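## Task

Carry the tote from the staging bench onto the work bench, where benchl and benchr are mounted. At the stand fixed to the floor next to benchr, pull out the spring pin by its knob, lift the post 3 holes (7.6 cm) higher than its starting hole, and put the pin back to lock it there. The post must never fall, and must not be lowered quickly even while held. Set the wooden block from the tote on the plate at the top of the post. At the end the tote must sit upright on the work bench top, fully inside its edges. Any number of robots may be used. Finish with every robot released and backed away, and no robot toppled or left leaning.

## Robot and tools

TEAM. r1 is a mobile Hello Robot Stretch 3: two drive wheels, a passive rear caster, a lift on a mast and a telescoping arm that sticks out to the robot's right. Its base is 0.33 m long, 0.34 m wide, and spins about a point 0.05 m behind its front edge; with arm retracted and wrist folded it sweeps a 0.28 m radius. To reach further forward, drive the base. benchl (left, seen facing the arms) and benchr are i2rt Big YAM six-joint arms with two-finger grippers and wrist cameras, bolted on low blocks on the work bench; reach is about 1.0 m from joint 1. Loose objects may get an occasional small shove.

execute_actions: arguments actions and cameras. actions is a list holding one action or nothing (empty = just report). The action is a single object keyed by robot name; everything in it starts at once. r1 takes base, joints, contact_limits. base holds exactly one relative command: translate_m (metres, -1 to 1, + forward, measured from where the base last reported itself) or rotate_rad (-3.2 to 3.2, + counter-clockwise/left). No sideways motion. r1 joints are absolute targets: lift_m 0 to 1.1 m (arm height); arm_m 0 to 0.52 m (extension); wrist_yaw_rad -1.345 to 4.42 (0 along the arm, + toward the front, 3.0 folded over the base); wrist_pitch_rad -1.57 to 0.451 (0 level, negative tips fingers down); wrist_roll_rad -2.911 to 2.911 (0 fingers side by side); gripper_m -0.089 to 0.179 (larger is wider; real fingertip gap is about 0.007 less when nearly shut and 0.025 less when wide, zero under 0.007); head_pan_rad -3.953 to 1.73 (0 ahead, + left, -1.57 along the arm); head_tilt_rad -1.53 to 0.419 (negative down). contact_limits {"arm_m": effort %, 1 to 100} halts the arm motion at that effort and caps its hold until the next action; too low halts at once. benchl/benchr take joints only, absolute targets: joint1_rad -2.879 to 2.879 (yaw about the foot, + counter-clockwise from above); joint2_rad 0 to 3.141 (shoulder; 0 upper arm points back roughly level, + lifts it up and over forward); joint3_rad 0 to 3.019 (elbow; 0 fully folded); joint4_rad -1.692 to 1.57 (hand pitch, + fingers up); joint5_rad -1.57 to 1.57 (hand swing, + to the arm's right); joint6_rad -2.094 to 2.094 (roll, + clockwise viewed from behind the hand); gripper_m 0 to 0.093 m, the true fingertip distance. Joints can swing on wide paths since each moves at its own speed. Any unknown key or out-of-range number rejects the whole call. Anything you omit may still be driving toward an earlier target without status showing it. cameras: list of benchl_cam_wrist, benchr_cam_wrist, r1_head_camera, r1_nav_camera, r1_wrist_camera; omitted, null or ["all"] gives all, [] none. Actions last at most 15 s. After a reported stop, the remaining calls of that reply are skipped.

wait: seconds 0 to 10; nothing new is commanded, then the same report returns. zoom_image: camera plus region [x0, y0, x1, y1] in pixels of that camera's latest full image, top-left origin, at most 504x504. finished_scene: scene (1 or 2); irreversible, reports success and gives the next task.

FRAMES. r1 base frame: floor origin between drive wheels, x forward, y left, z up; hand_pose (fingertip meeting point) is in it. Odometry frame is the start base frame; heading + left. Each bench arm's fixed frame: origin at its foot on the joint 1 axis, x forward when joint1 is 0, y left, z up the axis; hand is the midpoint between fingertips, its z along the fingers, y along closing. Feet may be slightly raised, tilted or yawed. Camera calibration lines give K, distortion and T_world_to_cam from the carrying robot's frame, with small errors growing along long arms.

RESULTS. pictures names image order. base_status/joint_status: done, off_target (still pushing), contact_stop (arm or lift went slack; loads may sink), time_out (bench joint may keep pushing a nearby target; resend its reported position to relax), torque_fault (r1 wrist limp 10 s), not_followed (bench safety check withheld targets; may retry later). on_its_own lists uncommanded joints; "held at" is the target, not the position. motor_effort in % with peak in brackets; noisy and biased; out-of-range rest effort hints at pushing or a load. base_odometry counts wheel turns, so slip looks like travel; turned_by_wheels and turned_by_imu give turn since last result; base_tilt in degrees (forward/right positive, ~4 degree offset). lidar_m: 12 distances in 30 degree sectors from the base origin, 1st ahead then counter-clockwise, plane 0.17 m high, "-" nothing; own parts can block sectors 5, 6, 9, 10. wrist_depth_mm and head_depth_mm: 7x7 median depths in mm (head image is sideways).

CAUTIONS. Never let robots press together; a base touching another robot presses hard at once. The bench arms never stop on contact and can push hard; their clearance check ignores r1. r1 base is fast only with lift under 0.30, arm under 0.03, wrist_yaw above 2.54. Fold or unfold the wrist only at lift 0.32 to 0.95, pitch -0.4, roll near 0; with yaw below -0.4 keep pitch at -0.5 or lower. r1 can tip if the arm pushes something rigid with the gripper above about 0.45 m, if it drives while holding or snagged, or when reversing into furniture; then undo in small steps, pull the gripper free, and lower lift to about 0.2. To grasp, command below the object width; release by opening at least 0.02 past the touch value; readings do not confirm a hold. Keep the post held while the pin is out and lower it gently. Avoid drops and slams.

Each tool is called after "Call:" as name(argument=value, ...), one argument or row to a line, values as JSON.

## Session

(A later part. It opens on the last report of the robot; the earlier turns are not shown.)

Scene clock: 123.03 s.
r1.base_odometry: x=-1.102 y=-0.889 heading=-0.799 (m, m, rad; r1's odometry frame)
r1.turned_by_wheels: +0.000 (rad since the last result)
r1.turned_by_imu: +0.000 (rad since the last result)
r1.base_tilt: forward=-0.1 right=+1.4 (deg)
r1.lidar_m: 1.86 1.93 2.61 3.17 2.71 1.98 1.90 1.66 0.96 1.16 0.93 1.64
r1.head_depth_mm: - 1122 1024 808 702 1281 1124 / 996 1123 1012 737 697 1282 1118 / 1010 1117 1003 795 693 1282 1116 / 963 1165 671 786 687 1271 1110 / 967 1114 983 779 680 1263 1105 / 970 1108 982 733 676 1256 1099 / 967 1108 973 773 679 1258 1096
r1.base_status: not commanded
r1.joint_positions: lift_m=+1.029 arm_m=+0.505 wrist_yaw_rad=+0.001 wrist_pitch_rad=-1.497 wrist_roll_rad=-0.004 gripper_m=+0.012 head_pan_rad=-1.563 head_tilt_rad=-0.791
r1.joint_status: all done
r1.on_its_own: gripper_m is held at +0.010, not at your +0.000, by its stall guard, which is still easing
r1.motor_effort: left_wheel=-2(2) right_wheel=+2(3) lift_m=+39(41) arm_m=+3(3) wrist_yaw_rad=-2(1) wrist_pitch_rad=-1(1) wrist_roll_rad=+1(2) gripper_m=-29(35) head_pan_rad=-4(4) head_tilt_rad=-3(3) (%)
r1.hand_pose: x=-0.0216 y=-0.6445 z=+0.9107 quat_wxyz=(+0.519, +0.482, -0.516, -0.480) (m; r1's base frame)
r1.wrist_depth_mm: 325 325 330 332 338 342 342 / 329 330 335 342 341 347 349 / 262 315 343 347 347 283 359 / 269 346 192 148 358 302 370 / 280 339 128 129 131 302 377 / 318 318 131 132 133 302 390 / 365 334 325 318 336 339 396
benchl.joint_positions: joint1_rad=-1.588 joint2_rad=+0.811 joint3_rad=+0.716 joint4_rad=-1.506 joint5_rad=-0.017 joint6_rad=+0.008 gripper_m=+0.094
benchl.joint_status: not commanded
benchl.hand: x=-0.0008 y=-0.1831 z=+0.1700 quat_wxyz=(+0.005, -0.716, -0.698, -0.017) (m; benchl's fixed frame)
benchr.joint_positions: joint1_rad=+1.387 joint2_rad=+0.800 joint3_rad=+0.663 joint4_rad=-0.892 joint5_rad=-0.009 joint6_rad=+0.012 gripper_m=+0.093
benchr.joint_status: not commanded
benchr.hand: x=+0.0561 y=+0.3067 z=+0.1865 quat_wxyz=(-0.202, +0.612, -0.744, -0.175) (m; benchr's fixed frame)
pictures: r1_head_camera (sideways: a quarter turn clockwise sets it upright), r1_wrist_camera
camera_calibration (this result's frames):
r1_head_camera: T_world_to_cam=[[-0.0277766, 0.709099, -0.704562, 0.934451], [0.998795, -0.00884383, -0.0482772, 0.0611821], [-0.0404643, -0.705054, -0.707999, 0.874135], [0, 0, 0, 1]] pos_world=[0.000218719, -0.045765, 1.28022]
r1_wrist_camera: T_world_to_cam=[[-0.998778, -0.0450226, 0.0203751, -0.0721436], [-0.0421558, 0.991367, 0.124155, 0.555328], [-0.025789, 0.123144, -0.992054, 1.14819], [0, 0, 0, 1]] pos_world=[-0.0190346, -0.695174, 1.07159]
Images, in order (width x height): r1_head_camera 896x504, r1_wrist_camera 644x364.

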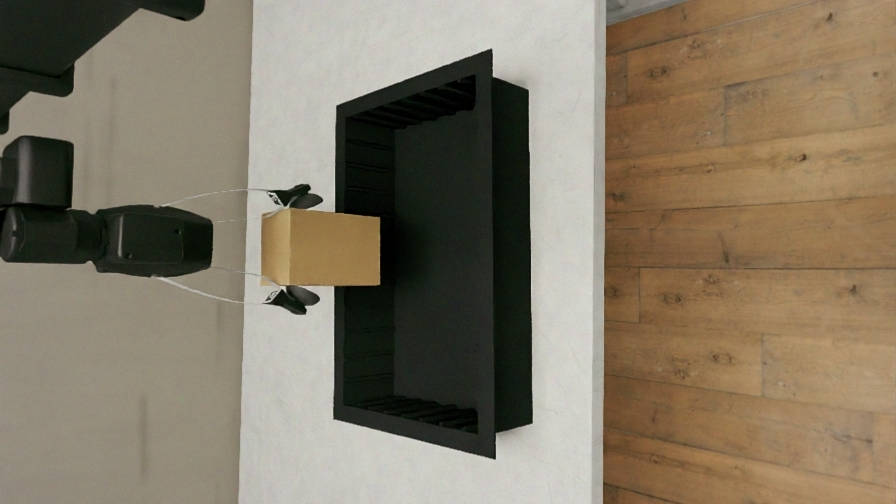

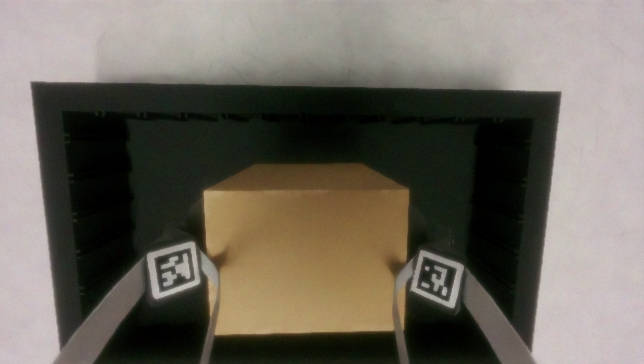

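Call:
execute_actions(
  actions=[
    {"r1":{"joints":{"arm_m":0.1},"base":{"rotate_rad":1.571}}},
  ],
  cameras=[],
)

Call:
execute_actions(
  actions=[
    {"r1":{"base":{"translate_m":1}}},
  ],
  cameras=[],
)

Call:
execute_actions(
  actions=[
    {"r1":{"base":{"translate_m":1}}},
  ],
  cameras=[],
)

Call:
execute_actions(
  actions=[
    {"r1":{"base":{"translate_m":0.41}}},
  ],
  cameras=[],
)

Call:
execute_actions(
  actions=[
    {"r1":{"base":{"rotate_rad":1.571}}},
  ],
  cameras=[],
)

Call:
execute_actions(
  actions=[
    {"r1":{"joints":{"arm_m":0.41,"lift_m":0.95}}},
  ],
  cameras=["r1_head_camera","r1_wrist_camera"],
)

Scene clock: 128.67 s.
r1.base_odometry: x=-1.102 y=-0.889 heading=+0.772 (m, m, rad; r1's odometry frame)
r1.turned_by_wheels: +1.571 (rad since the last result)
r1.turned_by_imu: +1.574 (rad since the last result)
r1.base_tilt: forward=-0.1 right=+1.3 (deg)
r1.lidar_m: 3.27 2.69 1.97 1.90 1.65 0.96 1.17 0.94 1.66 1.86 1.94 2.65
r1.head_depth_mm: - - - 1793 1514 1266 1119 / - - - 1800 1502 1286 1119 / 1508 - - - 384 1202 1117 / 1545 1800 - - 373 395 1111 / 1568 1794 2061 1790 1517 1232 1106 / 1575 1793 2048 1761 1473 1263 1104 / 1563 1793 2044 1753 1463 1249 1097
r1.base_status: done
r1.joint_positions: lift_m=+1.029 arm_m=+0.100 wrist_yaw_rad=+0.001 wrist_pitch_rad=-1.497 wrist_roll_rad=-0.004 gripper_m=+0.037 head_pan_rad=-1.563 head_tilt_rad=-0.791
r1.joint_status: all done
r1.on_its_own: gripper_m is held at +0.036, not at your +0.000, by its stall guard, which is still easing
r1.motor_effort: left_wheel=-4(9) right_wheel=+4(11) lift_m=+38(39) arm_m=-3(5) wrist_yaw_rad=-1(1) wrist_pitch_rad=-1(1) wrist_roll_rad=+2(2) gripper_m=-20(26) head_pan_rad=-4(4) head_tilt_rad=-3(3) (%)
r1.hand_pose: x=-0.0216 y=-0.2401 z=+0.9107 quat_wxyz=(+0.519, +0.482, -0.516, -0.480) (m; r1's base frame)
r1.wrist_depth_mm: - - - - - - 923 / - - - - - - - / - - - - - - - / - - 191 148 - - - / - - 127 128 131 - - / - - 131 132 133 - 412 / - - - - - - 406
benchl.joint_positions: joint1_rad=-1.588 joint2_rad=+0.811 joint3_rad=+0.716 joint4_rad=-1.506 joint5_rad=-0.017 joint6_rad=+0.008 gripper_m=+0.094
benchl.joint_status: not commanded
benchl.hand: x=-0.0008 y=-0.1831 z=+0.1700 quat_wxyz=(+0.005, -0.716, -0.698, -0.017) (m; benchl's fixed frame)
benchr.joint_positions: joint1_rad=+1.387 joint2_rad=+0.800 joint3_rad=+0.663 joint4_rad=-0.892 joint5_rad=-0.009 joint6_rad=+0.012 gripper_m=+0.093
benchr.joint_status: not commanded
benchr.hand: x=+0.0561 y=+0.3067 z=+0.1865 quat_wxyz=(-0.202, +0.612, -0.744, -0.175) (m; benchr's fixed frame)
pictures: none
No camera images: the call's "cameras" was empty. Leave "cameras" out to get every camera's image.

Scene clock: 140.27 s.
r1.base_odometry: x=-0.385 y=-0.191 heading=+0.771 (m, m, rad; r1's odometry frame)
r1.turned_by_wheels: +0.000 (rad since the last result)
r1.turned_by_imu: -0.001 (rad since the last result)
r1.base_tilt: forward=+0.0 right=+1.3 (deg)
r1.lidar_m: 2.17 2.34 1.97 1.90 1.97 1.85 2.17 1.83 1.93 1.86 1.93 2.28
r1.head_depth_mm: - - - 1796 1505 1285 1127 / - - - 1819 1499 1280 1118 / 1515 - - - 384 1202 1115 / 1545 1799 - - 373 395 1105 / 1577 1798 2062 1785 1500 1226 1105 / 1565 1793 2055 1762 1476 1260 1098 / 1576 1785 2047 1765 1460 1250 1098
r1.base_status: done
r1.joint_positions: lift_m=+1.029 arm_m=+0.100 wrist_yaw_rad=+0.001 wrist_pitch_rad=-1.497 wrist_roll_rad=-0.004 gripper_m=+0.040 head_pan_rad=-1.563 head_tilt_rad=-0.791
r1.joint_status: not commanded
r1.on_its_own: gripper_m is held at +0.039, not at your +0.000, by its stall guard, which is not easing now
r1.motor_effort: left_wheel=-4(5) right_wheel=+4(8) lift_m=+39(39) arm_m=-3(3) wrist_yaw_rad=-2(1) wrist_pitch_rad=-1(1) wrist_roll_rad=+2(1) gripper_m=-19(20) head_pan_rad=-4(4) head_tilt_rad=-3(3) (%)
r1.hand_pose: x=-0.0216 y=-0.2401 z=+0.9107 quat_wxyz=(+0.519, +0.482, -0.516, -0.480) (m; r1's base frame)
r1.wrist_depth_mm: - - - - - - - / - - - - - - - / - - - - - - - / - - 192 148 - - - / - - 127 128 130 - - / - - 132 132 134 - - / - - - - - - -
benchl.joint_positions: joint1_rad=-1.588 joint2_rad=+0.811 joint3_rad=+0.716 joint4_rad=-1.506 joint5_rad=-0.017 joint6_rad=+0.008 gripper_m=+0.094
benchl.joint_status: not commanded
benchl.hand: x=-0.0008 y=-0.1831 z=+0.1700 quat_wxyz=(+0.005, -0.716, -0.698, -0.017) (m; benchl's fixed frame)
benchr.joint_positions: joint1_rad=+1.387 joint2_rad=+0.800 joint3_rad=+0.663 joint4_rad=-0.892 joint5_rad=-0.009 joint6_rad=+0.012 gripper_m=+0.093
benchr.joint_status: not commanded
benchr.hand: x=+0.0561 y=+0.3067 z=+0.1865 quat_wxyz=(-0.202, +0.612, -0.744, -0.175) (m; benchr's fixed frame)
pictures: none
No camera images: the call's "cameras" was empty. Leave "cameras" out to get every camera's image.

Scene clock: 151.87 s.
r1.base_odometry: x=+0.332 y=+0.506 heading=+0.771 (m, m, rad; r1's odometry frame)
r1.turned_by_wheels: +0.000 (rad since the last result)
r1.turned_by_imu: -0.001 (rad since the last result)
r1.base_tilt: forward=+0.0 right=+1.3 (deg)
r1.lidar_m: 1.19 1.47 1.97 1.90 1.97 2.70 2.81 2.65 1.93 1.86 1.93 1.20
r1.head_depth_mm: - - - 1790 1507 1284 1123 / - - - 1807 1510 1279 1120 / 1515 - - - 383 1203 1113 / 1553 1812 - - 372 395 1107 / 1565 1796 2048 1780 1515 1226 1106 / 1564 1782 2047 1779 1481 1265 1101 / 1568 1803 2070 1761 1458 1251 1097
r1.base_status: done
r1.joint_positions: lift_m=+1.029 arm_m=+0.100 wrist_yaw_rad=+0.001 wrist_pitch_rad=-1.497 wrist_roll_rad=-0.004 gripper_m=+0.040 head_pan_rad=-1.563 head_tilt_rad=-0.791
r1.joint_status: not commanded
r1.on_its_own: gripper_m is held at +0.039, not at your +0.000, by its stall guard, which is not easing now
r1.motor_effort: left_wheel=-3(5) right_wheel=+3(9) lift_m=+39(39) arm_m=-3(3) wrist_yaw_rad=-1(1) wrist_pitch_rad=-1(1) wrist_roll_rad=+1(2) gripper_m=-19(19) head_pan_rad=-4(4) head_tilt_rad=-3(3) (%)
r1.hand_pose: x=-0.0216 y=-0.2401 z=+0.9107 quat_wxyz=(+0.519, +0.482, -0.516, -0.480) (m; r1's base frame)
r1.wrist_depth_mm: 991 - - - - - - / - - - - - - - / - - - - - - - / - - 192 148 - - - / - - 127 129 130 - - / - - 131 132 134 - - / - - - - - - -
benchl.joint_positions: joint1_rad=-1.588 joint2_rad=+0.811 joint3_rad=+0.716 joint4_rad=-1.506 joint5_rad=-0.017 joint6_rad=+0.008 gripper_m=+0.094
benchl.joint_status: not commanded
benchl.hand: x=-0.0008 y=-0.1831 z=+0.1700 quat_wxyz=(+0.005, -0.716, -0.698, -0.017) (m; benchl's fixed frame)
benchr.joint_positions: joint1_rad=+1.387 joint2_rad=+0.800 joint3_rad=+0.663 joint4_rad=-0.892 joint5_rad=-0.009 joint6_rad=+0.012 gripper_m=+0.093
benchr.joint_status: not commanded
benchr.hand: x=+0.0561 y=+0.3067 z=+0.1865 quat_wxyz=(-0.202, +0.612, -0.744, -0.175) (m; benchr's fixed frame)
pictures: none
No camera images: the call's "cameras" was empty. Leave "cameras" out to get every camera's image.

Scene clock: 157.57 s.
r1.base_odometry: x=+0.626 y=+0.791 heading=+0.771 (m, m, rad; r1's odometry frame)
r1.turned_by_wheels: +0.000 (rad since the last result)
r1.turned_by_imu: -0.001 (rad since the last result)
r1.base_tilt: forward=-0.1 right=+1.4 (deg)
r1.lidar_m: 1.17 1.22 1.18 1.90 1.97 2.69 3.20 2.65 1.93 1.86 1.67 0.80
r1.head_depth_mm: - - - 1813 1510 1289 1127 / - - - 1798 1498 1280 1116 / 1516 - - - 384 1196 1111 / 1546 1803 - - 373 395 1110 / 1572 1801 2056 1785 1506 1230 1106 / 1563 1799 2058 1778 1472 1260 1101 / 1573 1807 2044 1755 1464 1250 1098
r1.base_status: done
r1.joint_positions: lift_m=+1.029 arm_m=+0.100 wrist_yaw_rad=+0.001 wrist_pitch_rad=-1.497 wrist_roll_rad=-0.004 gripper_m=+0.040 head_pan_rad=-1.563 head_tilt_rad=-0.791
r1.joint_status: not commanded
r1.on_its_own: gripper_m is held at +0.039, not at your +0.000, by its stall guard, which is not easing now
r1.motor_effort: left_wheel=-3(4) right_wheel=+3(7) lift_m=+39(39) arm_m=-3(3) wrist_yaw_rad=-1(1) wrist_pitch_rad=-1(1) wrist_roll_rad=+2(2) gripper_m=-20(20) head_pan_rad=-4(4) head_tilt_rad=-3(3) (%)
r1.hand_pose: x=-0.0216 y=-0.2401 z=+0.9107 quat_wxyz=(+0.519, +0.482, -0.516, -0.480) (m; r1's base frame)
r1.wrist_depth_mm: 994 - - - - - - / - - - - - - - / 993 - - - - - - / - - 192 148 - - - / - - 128 130 130 - - / - - 131 132 134 - - / - - - - - - -
benchl.joint_positions: joint1_rad=-1.588 joint2_rad=+0.811 joint3_rad=+0.716 joint4_rad=-1.506 joint5_rad=-0.017 joint6_rad=+0.008 gripper_m=+0.094
benchl.joint_status: not commanded
benchl.hand: x=-0.0008 y=-0.1831 z=+0.1700 quat_wxyz=(+0.005, -0.716, -0.698, -0.017) (m; benchl's fixed frame)
benchr.joint_positions: joint1_rad=+1.387 joint2_rad=+0.800 joint3_rad=+0.663 joint4_rad=-0.892 joint5_rad=-0.009 joint6_rad=+0.012 gripper_m=+0.093
benchr.joint_status: not commanded
benchr.hand: x=+0.0561 y=+0.3067 z=+0.1865 quat_wxyz=(-0.202, +0.612, -0.744, -0.175) (m; benchr's fixed frame)
pictures: none
No camera images: the call's "cameras" was empty. Leave "cameras" out to get every camera's image.

Scene clock: 161.03 s.
r1.base_odometry: x=+0.626 y=+0.791 heading=+2.342 (m, m, rad; r1's odometry frame)
r1.turned_by_wheels: +1.571 (rad since the last result)
r1.turned_by_imu: +1.574 (rad since the last result)
r1.base_tilt: forward=-0.1 right=+1.3 (deg)
r1.lidar_m: 1.90 1.98 2.72 3.19 2.62 1.93 1.86 1.65 0.79 1.18 1.22 1.18
r1.head_depth_mm: - - - 796 704 1290 1123 / - - - 801 699 1258 1119 / 943 - - - 384 1204 1115 / 943 828 - - 373 395 1108 / 930 1104 925 788 667 1227 1102 / 976 1125 984 782 700 1257 1097 / 978 1127 976 777 697 1252 1097
r1.base_status: done
r1.joint_positions: lift_m=+1.029 arm_m=+0.100 wrist_yaw_rad=+0.001 wrist_pitch_rad=-1.497 wrist_roll_rad=-0.004 gripper_m=+0.040 head_pan_rad=-1.563 head_tilt_rad=-0.791
r1.joint_status: not commanded
r1.on_its_own: gripper_m is held at +0.039, not at your +0.000, by its stall guard, which is not easing now
r1.motor_effort: left_wheel=-4(9) right_wheel=+4(9) lift_m=+39(39) arm_m=-3(3) wrist_yaw_rad=-1(1) wrist_pitch_rad=-1(1) wrist_roll_rad=+1(1) gripper_m=-19(19) head_pan_rad=-4(3) head_tilt_rad=-3(2) (%)
r1.hand_pose: x=-0.0216 y=-0.2401 z=+0.9107 quat_wxyz=(+0.519, +0.482, -0.516, -0.480) (m; r1's base frame)
r1.wrist_depth_mm: 995 - 350 334 341 345 343 / - - - - - - - / - - - - - - - / - - 193 149 - - - / - - 128 129 131 - - / - - 130 132 134 - - / - - - - - - -
benchl.joint_positions: joint1_rad=-1.588 joint2_rad=+0.811 joint3_rad=+0.716 joint4_rad=-1.506 joint5_rad=-0.017 joint6_rad=+0.008 gripper_m=+0.094
benchl.joint_status: not commanded
benchl.hand: x=-0.0008 y=-0.1831 z=+0.1700 quat_wxyz=(+0.005, -0.716, -0.698, -0.017) (m; benchl's fixed frame)
benchr.joint_positions: joint1_rad=+1.387 joint2_rad=+0.800 joint3_rad=+0.663 joint4_rad=-0.892 joint5_rad=-0.009 joint6_rad=+0.012 gripper_m=+0.093
benchr.joint_status: not commanded
benchr.hand: x=+0.0561 y=+0.3067 z=+0.1865 quat_wxyz=(-0.202, +0.612, -0.744, -0.175) (m; benchr's fixed frame)
pictures: none
No camera images: the call's "cameras" was empty. Leave "cameras" out to get every camera's image.

Scene clock: 164.53 s.
r1.base_odometry: x=+0.626 y=+0.791 heading=+2.342 (m, m, rad; r1's odometry frame)
r1.turned_by_wheels: +0.000 (rad since the last result)
r1.turned_by_imu: +0.000 (rad since the last result)
r1.base_tilt: forward=-0.1 right=+1.3 (deg)
r1.lidar_m: 1.89 1.98 2.73 3.21 2.61 1.92 1.86 1.65 0.79 1.17 1.23 1.18
r1.head_depth_mm: 696 - - 772 703 1291 1126 / 948 - 1015 801 698 1261 1119 / 944 1172 1002 796 694 1282 1116 / 961 816 926 667 690 1270 1106 / 929 1098 923 784 686 1263 1103 / 979 1121 980 782 701 1256 1100 / 978 1121 971 778 697 1249 1095
r1.base_status: not commanded
r1.joint_positions: lift_m=+0.951 arm_m=+0.410 wrist_yaw_rad=+0.001 wrist_pitch_rad=-1.497 wrist_roll_rad=-0.003 gripper_m=+0.040 head_pan_rad=-1.563 head_tilt_rad=-0.791
r1.joint_status: all done
r1.on_its_own: gripper_m is held at +0.039, not at your +0.000, by its stall guard, which is not easing now
r1.motor_effort: left_wheel=-4(4) right_wheel=+4(4) lift_m=+15(35) arm_m=+3(3) wrist_yaw_rad=-1(2) wrist_pitch_rad=-1(1) wrist_roll_rad=+1(2) gripper_m=-20(20) head_pan_rad=-4(4) head_tilt_rad=-3(3) (%)
r1.hand_pose: x=-0.0216 y=-0.5494 z=+0.8319 quat_wxyz=(+0.519, +0.482, -0.517, -0.481) (m; r1's base frame)
r1.wrist_depth_mm: 252 254 258 262 262 266 268 / 259 261 263 266 267 270 271 / 262 267 271 270 273 278 279 / 270 271 192 149 278 282 288 / 276 278 127 129 131 290 296 / 282 286 131 132 133 296 302 / 287 292 294 217 300 305 307
benchl.joint_positions: joint1_rad=-1.588 joint2_rad=+0.811 joint3_rad=+0.716 joint4_rad=-1.506 joint5_rad=-0.017 joint6_rad=+0.008 gripper_m=+0.094
benchl.joint_status: not commanded
benchl.hand: x=-0.0008 y=-0.1831 z=+0.1700 quat_wxyz=(+0.005, -0.716, -0.698, -0.017) (m; benchl's fixed frame)
benchr.joint_positions: joint1_rad=+1.387 joint2_rad=+0.800 joint3_rad=+0.663 joint4_rad=-0.892 joint5_rad=-0.009 joint6_rad=+0.012 gripper_m=+0.093
benchr.joint_status: not commanded
benchr.hand: x=+0.0561 y=+0.3067 z=+0.1865 quat_wxyz=(-0.202, +0.612, -0.744, -0.175) (m; benchr's fixed frame)
pictures: r1_head_camera (sideways: a quarter turn clockwise sets it upright), r1_wrist_camera
camera_calibration (this result's frames):
r1_head_camera: T_world_to_cam=[[-0.0277632, 0.709121, -0.70454, 0.934423], [0.998795, -0.00886143, -0.0482777, 0.0611828], [-0.0404779, -0.705032, -0.70802, 0.874163], [0, 0, 0, 1]] pos_world=[0.000217841, -0.0457643, 1.28022]
r1_wrist_camera: T_world_to_cam=[[-0.998818, -0.044149, 0.0203218, -0.0657351], [-0.0412952, 0.991404, 0.124152, 0.470928], [-0.0256283, 0.123166, -0.992055, 1.05834], [0, 0, 0, 1]] pos_world=[-0.0190868, -0.600134, 0.992803]
Images, in order (width x height): r1_head_camera 896x504, r1_wrist_camera 644x364.

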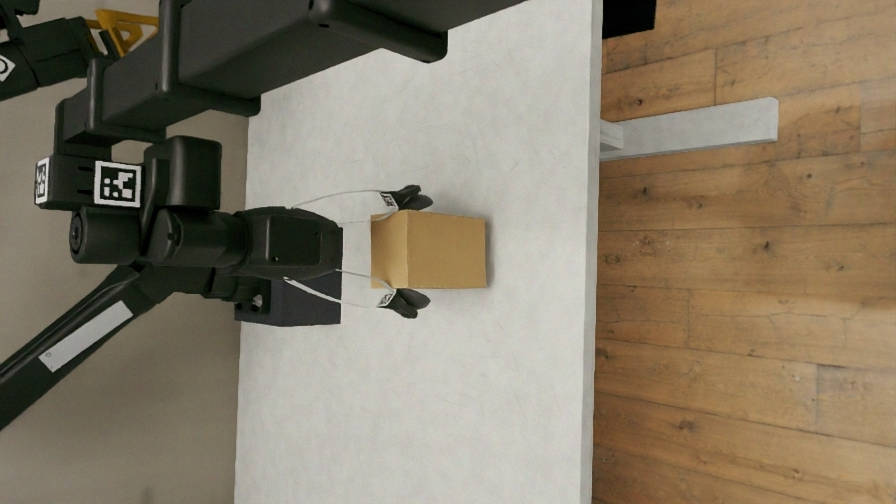

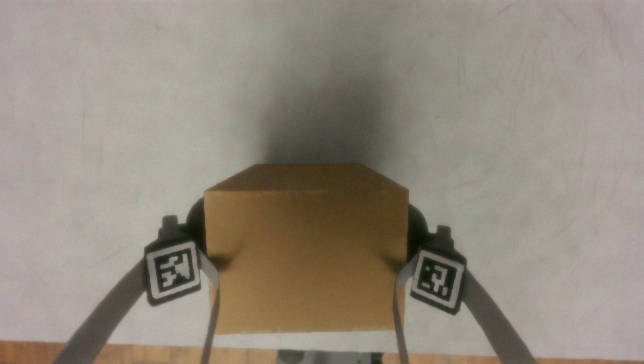

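Call:
execute_actions(
  actions=[
    {"r1":{"joints":{"lift_m":0.916}}},
  ],
  cameras=[],
)

Call:
execute_actions(
  actions=[
    {"r1":{"joints":{"gripper_m":0.13}}},
  ],
  cameras=[],
)

Call:
execute_actions(
  actions=[
    {"r1":{"joints":{"lift_m":1.0}}},
  ],
  cameras=[],
)

Call:
execute_actions(
  actions=[
    {"r1":{"joints":{"arm_m":0,"gripper_m":0.04},"base":{"rotate_rad":1.571}}},
  ],
  cameras=[],
)

Call:
execute_actions(
  actions=[
    {"benchr":{"joints":{"joint2_rad":1.058,"joint3_rad":0.6,"joint4_rad":-0.34,"joint1_rad":0.15}},"r1":{"joints":{"wrist_pitch_rad":-0.4,"lift_m":0.5},"base":{"translate_m":0.41}}},
  ],
  cameras=["benchr_cam_wrist"],
)

Call:
execute_actions(
  actions=[
    {"r1":{"joints":{"wrist_yaw_rad":3.0,"lift_m":0.33}}},
  ],
  cameras=[],
)

Call:
execute_actions(
  actions=[
    {"r1":{"joints":{"lift_m":0.28}}},
  ],
  cameras=[],
)

Scene clock: 167.50 s.
r1.base_odometry: x=+0.626 y=+0.791 heading=+2.342 (m, m, rad; r1's odometry frame)
r1.turned_by_wheels: +0.000 (rad since the last result)
r1.turned_by_imu: +0.000 (rad since the last result)
r1.base_tilt: forward=-0.1 right=+1.3 (deg)
r1.lidar_m: 1.90 1.98 2.73 3.21 2.61 1.93 1.86 1.65 0.79 1.17 1.22 1.18
r1.head_depth_mm: 697 1101 - - 711 1309 1117 / 963 - 979 802 699 1260 1117 / 963 - 1004 777 696 1279 1114 / 963 813 898 685 692 1271 1108 / 932 1098 923 787 689 1264 1106 / 980 1126 982 782 700 1252 1104 / 980 1126 974 775 694 1250 1095
r1.base_status: not commanded
r1.joint_positions: lift_m=+0.919 arm_m=+0.410 wrist_yaw_rad=+0.001 wrist_pitch_rad=-1.499 wrist_roll_rad=-0.003 gripper_m=+0.040 head_pan_rad=-1.563 head_tilt_rad=-0.791
r1.joint_status: lift_m contact_stop (moved -0.031 of -0.035)
r1.on_its_own: gripper_m is held at +0.039, not at your +0.000, by its stall guard, which is not easing now; lift_m is slack since a contact_stop, until your next command for it
r1.motor_effort: left_wheel=-2(4) right_wheel=+3(4) lift_m=+26(23) arm_m=+3(3) wrist_yaw_rad=-2(1) wrist_pitch_rad=+0(1) wrist_roll_rad=+1(2) gripper_m=-21(21) head_pan_rad=-4(3) head_tilt_rad=-3(3) (%)
r1.hand_pose: x=-0.0216 y=-0.5490 z=+0.8007 quat_wxyz=(+0.519, +0.483, -0.516, -0.481) (m; r1's base frame)
r1.wrist_depth_mm: 227 227 230 233 234 237 239 / 231 234 235 237 239 241 243 / 234 238 241 242 245 246 250 / 242 241 195 148 248 251 255 / 247 248 127 128 130 257 261 / 253 252 130 131 133 265 266 / 255 260 263 267 265 272 277
benchl.joint_positions: joint1_rad=-1.588 joint2_rad=+0.811 joint3_rad=+0.716 joint4_rad=-1.506 joint5_rad=-0.017 joint6_rad=+0.008 gripper_m=+0.094
benchl.joint_status: not commanded
benchl.hand: x=-0.0008 y=-0.1831 z=+0.1700 quat_wxyz=(+0.005, -0.716, -0.698, -0.017) (m; benchl's fixed frame)
benchr.joint_positions: joint1_rad=+1.387 joint2_rad=+0.800 joint3_rad=+0.663 joint4_rad=-0.892 joint5_rad=-0.009 joint6_rad=+0.012 gripper_m=+0.093
benchr.joint_status: not commanded
benchr.hand: x=+0.0561 y=+0.3067 z=+0.1865 quat_wxyz=(-0.202, +0.612, -0.744, -0.175) (m; benchr's fixed frame)
pictures: none
No camera images: the call's "cameras" was empty. Leave "cameras" out to get every camera's image.

not run: a stop came earlier in this reply.

not run: a stop came earlier in this reply.

not run: a stop came earlier in this reply.

not run: a stop came earlier in this reply.

not run: a stop came earlier in this reply.

not run: a stop came earlier in this reply.

Call:
execute_actions(
  actions=[
    {"r1":{"joints":{"gripper_m":0.13,"lift_m":0.921}}},
  ],
  cameras=[],
)

Call:
execute_actions(
  actions=[
    {"r1":{"joints":{"lift_m":1.0}}},
  ],
  cameras=[],
)

Call:
execute_actions(
  actions=[
    {"r1":{"joints":{"arm_m":0.002,"gripper_m":0.04},"base":{"rotate_rad":1.571}}},
  ],
  cameras=[],
)

Call:
execute_actions(
  actions=[
    {"benchr":{"joints":{"joint2_rad":1.058,"joint3_rad":0.6,"joint4_rad":-0.34,"joint1_rad":0.15}},"r1":{"joints":{"wrist_pitch_rad":-0.4,"lift_m":0.5},"base":{"translate_m":0.41}}},
  ],
  cameras=["benchr_cam_wrist"],
)

Call:
execute_actions(
  actions=[
    {"r1":{"joints":{"wrist_yaw_rad":3.0,"lift_m":0.33}}},
  ],
  cameras=[],
)

Call:
execute_actions(
  actions=[
    {"r1":{"joints":{"lift_m":0.28}}},
  ],
  cameras=[],
)

Scene clock: 170.33 s.
r1.base_odometry: x=+0.626 y=+0.791 heading=+2.342 (m, m, rad; r1's odometry frame)
r1.turned_by_wheels: +0.000 (rad since the last result)
r1.turned_by_imu: +0.000 (rad since the last result)
r1.base_tilt: forward=+0.0 right=+1.3 (deg)
r1.lidar_m: 1.90 1.98 2.72 3.21 2.61 1.93 1.86 1.65 0.80 1.17 1.22 1.18
r1.head_depth_mm: 696 1097 - - 708 1297 1125 / 967 - 974 803 699 1257 1116 / 963 - 1006 796 694 1278 1118 / 962 813 894 683 690 1274 1112 / 925 1101 923 784 687 1269 1098 / 981 1124 984 784 699 1263 1093 / 978 1126 970 776 697 1250 1092
r1.base_status: not commanded
r1.joint_positions: lift_m=+0.921 arm_m=+0.410 wrist_yaw_rad=+0.001 wrist_pitch_rad=-1.498 wrist_roll_rad=-0.003 gripper_m=+0.130 head_pan_rad=-1.563 head_tilt_rad=-0.791
r1.joint_status: all done
r1.motor_effort: left_wheel=-2(2) right_wheel=+2(3) lift_m=+33(29) arm_m=+2(2) wrist_yaw_rad=-1(1) wrist_pitch_rad=-1(1) wrist_roll_rad=+1(2) gripper_m=-1(80) head_pan_rad=-4(4) head_tilt_rad=-3(3) (%)
r1.hand_pose: x=-0.0216 y=-0.5494 z=+0.8020 quat_wxyz=(+0.519, +0.482, -0.517, -0.481) (m; r1's base frame)
r1.wrist_depth_mm: 226 228 228 231 233 235 237 / 231 233 235 236 238 240 242 / 234 237 238 240 245 246 249 / 240 241 191 147 248 252 256 / 246 246 127 128 130 260 261 / 253 - 131 131 133 264 268 / 257 261 261 264 268 271 273
benchl.joint_positions: joint1_rad=-1.588 joint2_rad=+0.811 joint3_rad=+0.716 joint4_rad=-1.506 joint5_rad=-0.017 joint6_rad=+0.008 gripper_m=+0.094
benchl.joint_status: not commanded
benchl.hand: x=-0.0008 y=-0.1831 z=+0.1700 quat_wxyz=(+0.005, -0.716, -0.698, -0.017) (m; benchl's fixed frame)
benchr.joint_positions: joint1_rad=+1.387 joint2_rad=+0.800 joint3_rad=+0.663 joint4_rad=-0.892 joint5_rad=-0.009 joint6_rad=+0.012 gripper_m=+0.093
benchr.joint_status: not commanded
benchr.hand: x=+0.0561 y=+0.3067 z=+0.1865 quat_wxyz=(-0.202, +0.612, -0.744, -0.175) (m; benchr's fixed frame)
pictures: none
No camera images: the call's "cameras" was empty. Leave "cameras" out to get every camera's image.

Scene clock: 171.90 s.
r1.base_odometry: x=+0.626 y=+0.791 heading=+2.342 (m, m, rad; r1's odometry frame)
r1.turned_by_wheels: +0.000 (rad since the last result)
r1.turned_by_imu: +0.000 (rad since the last result)
r1.base_tilt: forward=-0.1 right=+1.4 (deg)
r1.lidar_m: 1.90 1.98 2.73 3.21 2.62 1.93 1.86 1.65 0.79 1.17 1.22 1.18
r1.head_depth_mm: - 1179 1007 809 703 1281 1118 / - 1147 1015 803 697 1259 1117 / - 1148 1007 796 694 1280 1112 / 961 816 924 683 689 1274 1108 / 928 1101 928 787 686 1260 1103 / 979 1127 977 780 698 1263 1099 / 978 1127 971 776 696 1255 1098
r1.base_status: not commanded
r1.joint_positions: lift_m=+0.999 arm_m=+0.410 wrist_yaw_rad=+0.001 wrist_pitch_rad=-1.498 wrist_roll_rad=-0.003 gripper_m=+0.130 head_pan_rad=-1.563 head_tilt_rad=-0.791
r1.joint_status: all done
r1.motor_effort: left_wheel=-2(2) right_wheel=+2(3) lift_m=+37(43) arm_m=+3(3) wrist_yaw_rad=-1(1) wrist_pitch_rad=-1(1) wrist_roll_rad=+1(2) gripper_m=+0(0) head_pan_rad=-4(4) head_tilt_rad=-3(3) (%)
r1.hand_pose: x=-0.0216 y=-0.5494 z=+0.8808 quat_wxyz=(+0.519, +0.482, -0.517, -0.481) (m; r1's base frame)
r1.wrist_depth_mm: 297 299 302 303 309 311 314 / 304 309 311 312 317 321 322 / 313 312 318 317 323 326 329 / 320 320 323 207 334 334 338 / 324 327 330 209 341 337 344 / 332 - 337 344 345 348 355 / - - - - - - -
benchl.joint_positions: joint1_rad=-1.588 joint2_rad=+0.811 joint3_rad=+0.716 joint4_rad=-1.506 joint5_rad=-0.017 joint6_rad=+0.008 gripper_m=+0.094
benchl.joint_status: not commanded
benchl.hand: x=-0.0008 y=-0.1831 z=+0.1700 quat_wxyz=(+0.005, -0.716, -0.698, -0.017) (m; benchl's fixed frame)
benchr.joint_positions: joint1_rad=+1.387 joint2_rad=+0.800 joint3_rad=+0.663 joint4_rad=-0.892 joint5_rad=-0.009 joint6_rad=+0.012 gripper_m=+0.093
benchr.joint_status: not commanded
benchr.hand: x=+0.0561 y=+0.3067 z=+0.1865 quat_wxyz=(-0.202, +0.612, -0.744, -0.175) (m; benchr's fixed frame)
pictures: none
No camera images: the call's "cameras" was empty. Leave "cameras" out to get every camera's image.

Scene clock: 176.10 s.
r1.base_odometry: x=+0.626 y=+0.791 heading=-2.371 (m, m, rad; r1's odometry frame)
r1.turned_by_wheels: +1.571 (rad since the last result)
r1.turned_by_imu: +1.574 (rad since the last result)
r1.base_tilt: forward=-0.1 right=+1.3 (deg)
r1.lidar_m: 3.22 2.57 1.92 1.86 1.63 0.79 1.17 1.23 1.18 1.90 1.98 2.75
r1.head_depth_mm: 1583 1791 - - - - 1127 / 1587 1825 2044 - - - 1120 / 1602 1823 2047 - - - - / 1604 1835 2103 1804 - - - / 1594 1836 2077 1775 1477 1279 1083 / 1608 1831 2065 1763 1473 1255 1097 / 1605 1844 2046 1740 1459 1250 1094
r1.base_status: done
r1.joint_positions: lift_m=+0.999 arm_m=+0.002 wrist_yaw_rad=+0.001 wrist_pitch_rad=-1.498 wrist_roll_rad=-0.003 gripper_m=+0.040 head_pan_rad=-1.563 head_tilt_rad=-0.791
r1.joint_status: all done
r1.motor_effort: left_wheel=-4(10) right_wheel=+4(9) lift_m=+37(37) arm_m=-3(3) wrist_yaw_rad=-1(1) wrist_pitch_rad=-1(1) wrist_roll_rad=+2(1) gripper_m=+0(80) head_pan_rad=-4(4) head_tilt_rad=-3(3) (%)
r1.hand_pose: x=-0.0216 y=-0.1420 z=+0.8808 quat_wxyz=(+0.519, +0.482, -0.517, -0.481) (m; r1's base frame)
r1.wrist_depth_mm: 983 981 - - - - - / - 992 - - - - - / - - - - - - - / - - - - - - - / - - - - - - - / - - - - - - - / - - - - - - 868
benchl.joint_positions: joint1_rad=-1.588 joint2_rad=+0.811 joint3_rad=+0.716 joint4_rad=-1.506 joint5_rad=-0.017 joint6_rad=+0.008 gripper_m=+0.094
benchl.joint_status: not commanded
benchl.hand: x=-0.0008 y=-0.1831 z=+0.1700 quat_wxyz=(+0.005, -0.716, -0.698, -0.017) (m; benchl's fixed frame)
benchr.joint_positions: joint1_rad=+1.387 joint2_rad=+0.800 joint3_rad=+0.663 joint4_rad=-0.892 joint5_rad=-0.009 joint6_rad=+0.012 gripper_m=+0.093
benchr.joint_status: not commanded
benchr.hand: x=+0.0561 y=+0.3067 z=+0.1865 quat_wxyz=(-0.202, +0.612, -0.744, -0.175) (m; benchr's fixed frame)
pictures: none
No camera images: the call's "cameras" was empty. Leave "cameras" out to get every camera's image.

Scene clock: 181.47 s.
r1.base_odometry: x=+0.332 y=+0.506 heading=-2.371 (m, m, rad; r1's odometry frame)
r1.turned_by_wheels: +0.000 (rad since the last result)
r1.turned_by_imu: +0.000 (rad since the last result)
r1.base_tilt: forward=+0.0 right=+1.3 (deg)
r1.lidar_m: 2.80 2.57 1.91 1.85 1.93 1.19 1.19 1.48 1.97 1.91 2.00 2.76
r1.head_depth_mm: 1607 1844 2105 1830 1512 1291 1123 / 1608 1828 2102 1819 1507 1289 1127 / 1608 1832 2109 1802 1493 1282 1140 / 1606 1826 2085 1787 1488 1297 - / 1613 1842 2093 1786 1480 1260 1101 / 1624 1844 2063 1764 1476 1264 1098 / 1611 1854 2056 1746 1463 1246 1094
r1.base_status: done
r1.joint_positions: lift_m=+0.501 arm_m=+0.002 wrist_yaw_rad=+0.001 wrist_pitch_rad=-0.421 wrist_roll_rad=-0.003 gripper_m=+0.040 head_pan_rad=-1.563 head_tilt_rad=-0.791
r1.joint_status: all done
r1.motor_effort: left_wheel=-4(5) right_wheel=+4(7) lift_m=+14(37) arm_m=-3(3) wrist_yaw_rad=-1(1) wrist_pitch_rad=+7(8) wrist_roll_rad=+1(2) gripper_m=-1(0) head_pan_rad=-4(4) head_tilt_rad=-3(3) (%)
r1.hand_pose: x=-0.0213 y=-0.3714 z=+0.5127 quat_wxyz=(+0.693, +0.148, -0.690, -0.147) (m; r1's base frame)
r1.wrist_depth_mm: - - - - - - - / - - - - - - - / - - - - - - - / - - - - - - - / 828 857 895 880 903 921 927 / 717 747 724 761 766 777 798 / 625 633 646 653 649 677 671
benchl.joint_positions: joint1_rad=-1.588 joint2_rad=+0.811 joint3_rad=+0.716 joint4_rad=-1.506 joint5_rad=-0.017 joint6_rad=+0.008 gripper_m=+0.094
benchl.joint_status: not commanded
benchl.hand: x=-0.0008 y=-0.1831 z=+0.1700 quat_wxyz=(+0.005, -0.716, -0.698, -0.017) (m; benchl's fixed frame)
benchr.joint_positions: joint1_rad=+0.153 joint2_rad=+1.067 joint3_rad=+0.609 joint4_rad=-0.353 joint5_rad=-0.008 joint6_rad=+0.010 gripper_m=+0.093
benchr.joint_status: all done
benchr.hand: x=+0.4054 y=+0.0635 z=+0.1475 quat_wxyz=(-0.369, +0.068, -0.926, -0.034) (m; benchr's fixed frame)
pictures: benchr_cam_wrist
camera_calibration (this result's frames):
benchr_cam_wrist: T_world_to_cam=[[0.151356, -0.988431, -0.00981904, 0.00314013], [-0.979092, -0.148546, -0.138974, 0.432628], [0.135908, 0.0306483, -0.990247, 0.211095], [0, 0, 0, 1]] pos_world=[0.394418, 0.0608991, 0.269191]
Images, in order (width x height): benchr_cam_wrist 504x504.

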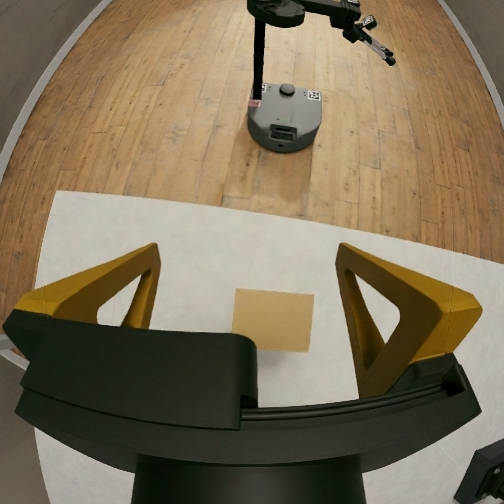

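Scene clock: 183.97 s.
r1.base_odometry: x=+0.332 y=+0.506 heading=-2.371 (m, m, rad; r1's odometry frame)
r1.turned_by_wheels: +0.000 (rad since the last result)
r1.turned_by_imu: +0.000 (rad since the last result)
r1.base_tilt: forward=-0.1 right=+1.3 (deg)
r1.lidar_m: 2.81 2.57 1.92 1.85 1.94 1.19 1.19 1.48 1.96 1.90 1.99 2.77
r1.head_depth_mm: 1594 1844 2100 1830 1519 1295 1122 / 1606 1838 2091 1815 1507 1284 1119 / 1604 1847 2094 1800 1501 1282 1118 / 1597 1846 2098 1798 1484 1271 1111 / 1611 1837 2091 1779 1483 1263 1128 / 1613 1842 2063 1769 1474 1256 1101 / 1609 1844 2075 1750 1463 1245 1094
r1.base_status: not commanded
r1.joint_positions: lift_m=+0.331 arm_m=+0.002 wrist_yaw_rad=+2.996 wrist_pitch_rad=-0.420 wrist_roll_rad=-0.003 gripper_m=+0.040 head_pan_rad=-1.563 head_tilt_rad=-0.791
r1.joint_status: all done
r1.motor_effort: left_wheel=-4(4) right_wheel=+4(4) lift_m=+14(14) arm_m=-3(3) wrist_yaw_rad=+2(3) wrist_pitch_rad=+7(7) wrist_roll_rad=+1(1) gripper_m=+0(1) head_pan_rad=-4(4) head_tilt_rad=-3(3) (%)
r1.hand_pose: x=+0.0112 y=+0.0745 z=+0.3428 quat_wxyz=(+0.197, +0.699, +0.097, +0.680) (m; r1's base frame)
r1.wrist_depth_mm: - - - - - - - / - - - - - - - / 957 980 - - - - - / 739 775 804 792 806 846 853 / 623 640 - 649 687 682 697 / 535 538 - 555 565 571 581 / 473 - - - 480 491 494
benchl.joint_positions: joint1_rad=-1.588 joint2_rad=+0.811 joint3_rad=+0.716 joint4_rad=-1.506 joint5_rad=-0.017 joint6_rad=+0.008 gripper_m=+0.094
benchl.joint_status: not commanded
benchl.hand: x=-0.0008 y=-0.1831 z=+0.1700 quat_wxyz=(+0.005, -0.716, -0.698, -0.017) (m; benchl's fixed frame)
benchr.joint_positions: joint1_rad=+0.153 joint2_rad=+1.067 joint3_rad=+0.609 joint4_rad=-0.353 joint5_rad=-0.008 joint6_rad=+0.010 gripper_m=+0.093
benchr.joint_status: not commanded
benchr.hand: x=+0.4054 y=+0.0635 z=+0.1475 quat_wxyz=(-0.369, +0.068, -0.926, -0.034) (m; benchr's fixed frame)
pictures: none
No camera images: the call's "cameras" was empty. Leave "cameras" out to get every camera's image.

Scene clock: 185.23 s.
r1.base_odometry: x=+0.332 y=+0.506 heading=-2.371 (m, m, rad; r1's odometry frame)
r1.turned_by_wheels: +0.000 (rad since the last result)
r1.turned_by_imu: +0.000 (rad since the last result)
r1.base_tilt: forward=+0.0 right=+1.3 (deg)
r1.lidar_m: 2.80 2.58 1.91 1.85 1.94 1.19 1.18 1.48 1.97 1.91 1.99 2.76
r1.head_depth_mm: 1597 1830 2085 1831 1512 1286 1128 / 1605 1848 2108 1819 1506 1283 1117 / 1608 1852 2093 1807 1495 1277 1111 / 1602 1839 2110 1795 1486 1268 1109 / 1615 1842 2082 1778 1479 1264 1115 / 1620 1838 2069 1763 1471 1257 1099 / 1618 1856 2060 1773 1461 1258 1092
r1.base_status: not commanded
r1.joint_positions: lift_m=+0.281 arm_m=+0.002 wrist_yaw_rad=+2.997 wrist_pitch_rad=-0.420 wrist_roll_rad=-0.003 gripper_m=+0.040 head_pan_rad=-1.563 head_tilt_rad=-0.791
r1.joint_status: all done
r1.motor_effort: left_wheel=-4(4) right_wheel=+4(4) lift_m=+14(13) arm_m=-3(3) wrist_yaw_rad=+2(3) wrist_pitch_rad=+6(6) wrist_roll_rad=+1(1) gripper_m=+0(1) head_pan_rad=-4(4) head_tilt_rad=-3(3) (%)
r1.hand_pose: x=+0.0111 y=+0.0746 z=+0.2929 quat_wxyz=(+0.197, +0.699, +0.097, +0.680) (m; r1's base frame)
r1.wrist_depth_mm: - - - - - - - / - - - - - - - / 838 849 891 913 969 939 996 / 656 676 710 721 740 743 759 / 555 556 - 582 595 605 620 / 482 494 - - 500 515 507 / - - - - 426 442 440
benchl.joint_positions: joint1_rad=-1.588 joint2_rad=+0.811 joint3_rad=+0.716 joint4_rad=-1.506 joint5_rad=-0.017 joint6_rad=+0.008 gripper_m=+0.094
benchl.joint_status: not commanded
benchl.hand: x=-0.0008 y=-0.1831 z=+0.1700 quat_wxyz=(+0.005, -0.716, -0.698, -0.017) (m; benchl's fixed frame)
benchr.joint_positions: joint1_rad=+0.153 joint2_rad=+1.067 joint3_rad=+0.609 joint4_rad=-0.353 joint5_rad=-0.008 joint6_rad=+0.010 gripper_m=+0.093
benchr.joint_status: not commanded
benchr.hand: x=+0.4054 y=+0.0635 z=+0.1475 quat_wxyz=(-0.369, +0.068, -0.926, -0.034) (m; benchr's fixed frame)
pictures: none
No camera images: the call's "cameras" was empty. Leave "cameras" out to get every camera's image.

Call:
execute_actions(
  actions=[
    {"r1":{"base":{"translate_m":1.0}},"benchr":{"joints":{"joint1_rad":0.09,"joint2_rad":1.4,"joint3_rad":0.33,"joint4_rad":0.27,"joint6_rad":0.05}}},
  ],
  cameras=["benchr_cam_wrist"],
)

Scene clock: 192.63 s.
r1.base_odometry: x=-0.385 y=-0.191 heading=-2.371 (m, m, rad; r1's odometry frame)
r1.turned_by_wheels: +0.000 (rad since the last result)
r1.turned_by_imu: +0.000 (rad since the last result)
r1.base_tilt: forward=-0.1 right=+1.3 (deg)
r1.lidar_m: 2.17 1.82 1.89 1.83 1.91 2.27 2.17 2.37 1.99 1.93 2.01 1.86
r1.head_depth_mm: 1616 1852 2116 1833 1516 1286 1122 / 1628 1854 2127 1808 1499 1277 1120 / 1617 1868 2124 1800 1503 1274 1118 / 1631 1867 2094 1787 1498 1276 1106 / 1630 1859 2082 1789 1470 1256 1116 / 1621 1867 2080 1770 1469 1262 1097 / 1625 1882 2089 1756 1460 1252 1098
r1.base_status: done
r1.joint_positions: lift_m=+0.281 arm_m=+0.002 wrist_yaw_rad=+2.997 wrist_pitch_rad=-0.420 wrist_roll_rad=-0.003 gripper_m=+0.040 head_pan_rad=-1.563 head_tilt_rad=-0.791
r1.joint_status: not commanded
r1.motor_effort: left_wheel=-4(9) right_wheel=+4(11) lift_m=+14(14) arm_m=-3(3) wrist_yaw_rad=+2(2) wrist_pitch_rad=+6(6) wrist_roll_rad=+1(1) gripper_m=-1(0) head_pan_rad=-4(4) head_tilt_rad=-3(3) (%)
r1.hand_pose: x=+0.0110 y=+0.0746 z=+0.2929 quat_wxyz=(+0.197, +0.699, +0.098, +0.680) (m; r1's base frame)
r1.wrist_depth_mm: - - - - - - - / - - - - - - - / 844 866 892 914 973 967 997 / 666 675 686 710 722 743 743 / 557 553 - 587 596 607 626 / 472 491 - - 499 500 515 / - - - - 434 437 442
benchl.joint_positions: joint1_rad=-1.588 joint2_rad=+0.811 joint3_rad=+0.716 joint4_rad=-1.506 joint5_rad=-0.017 joint6_rad=+0.008 gripper_m=+0.094
benchl.joint_status: not commanded
benchl.hand: x=-0.0008 y=-0.1831 z=+0.1700 quat_wxyz=(+0.005, -0.716, -0.698, -0.017) (m; benchl's fixed frame)
benchr.joint_positions: joint1_rad=+0.094 joint2_rad=+1.404 joint3_rad=+0.322 joint4_rad=+0.257 joint5_rad=-0.008 joint6_rad=+0.038 gripper_m=+0.093
benchr.joint_status: all done
benchr.hand: x=+0.3705 y=+0.0357 z=-0.0028 quat_wxyz=(-0.363, +0.027, -0.931, -0.028) (m; benchr's fixed frame)
pictures: benchr_cam_wrist
camera_calibration (this result's frames):
benchr_cam_wrist: T_world_to_cam=[[0.0717378, -0.997011, -0.0286816, 0.00923163], [-0.98991, -0.0676452, -0.124505, 0.374614], [0.122193, 0.037324, -0.991804, 0.0727281], [0, 0, 0, 1]] pos_world=[0.361285, 0.0318304, 0.119038]
Images, in order (width x height): benchr_cam_wrist 504x504.

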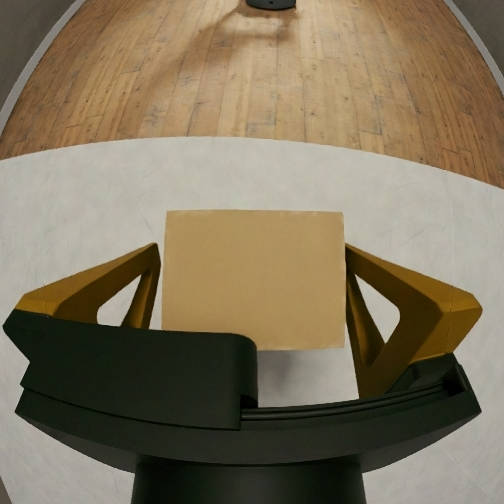

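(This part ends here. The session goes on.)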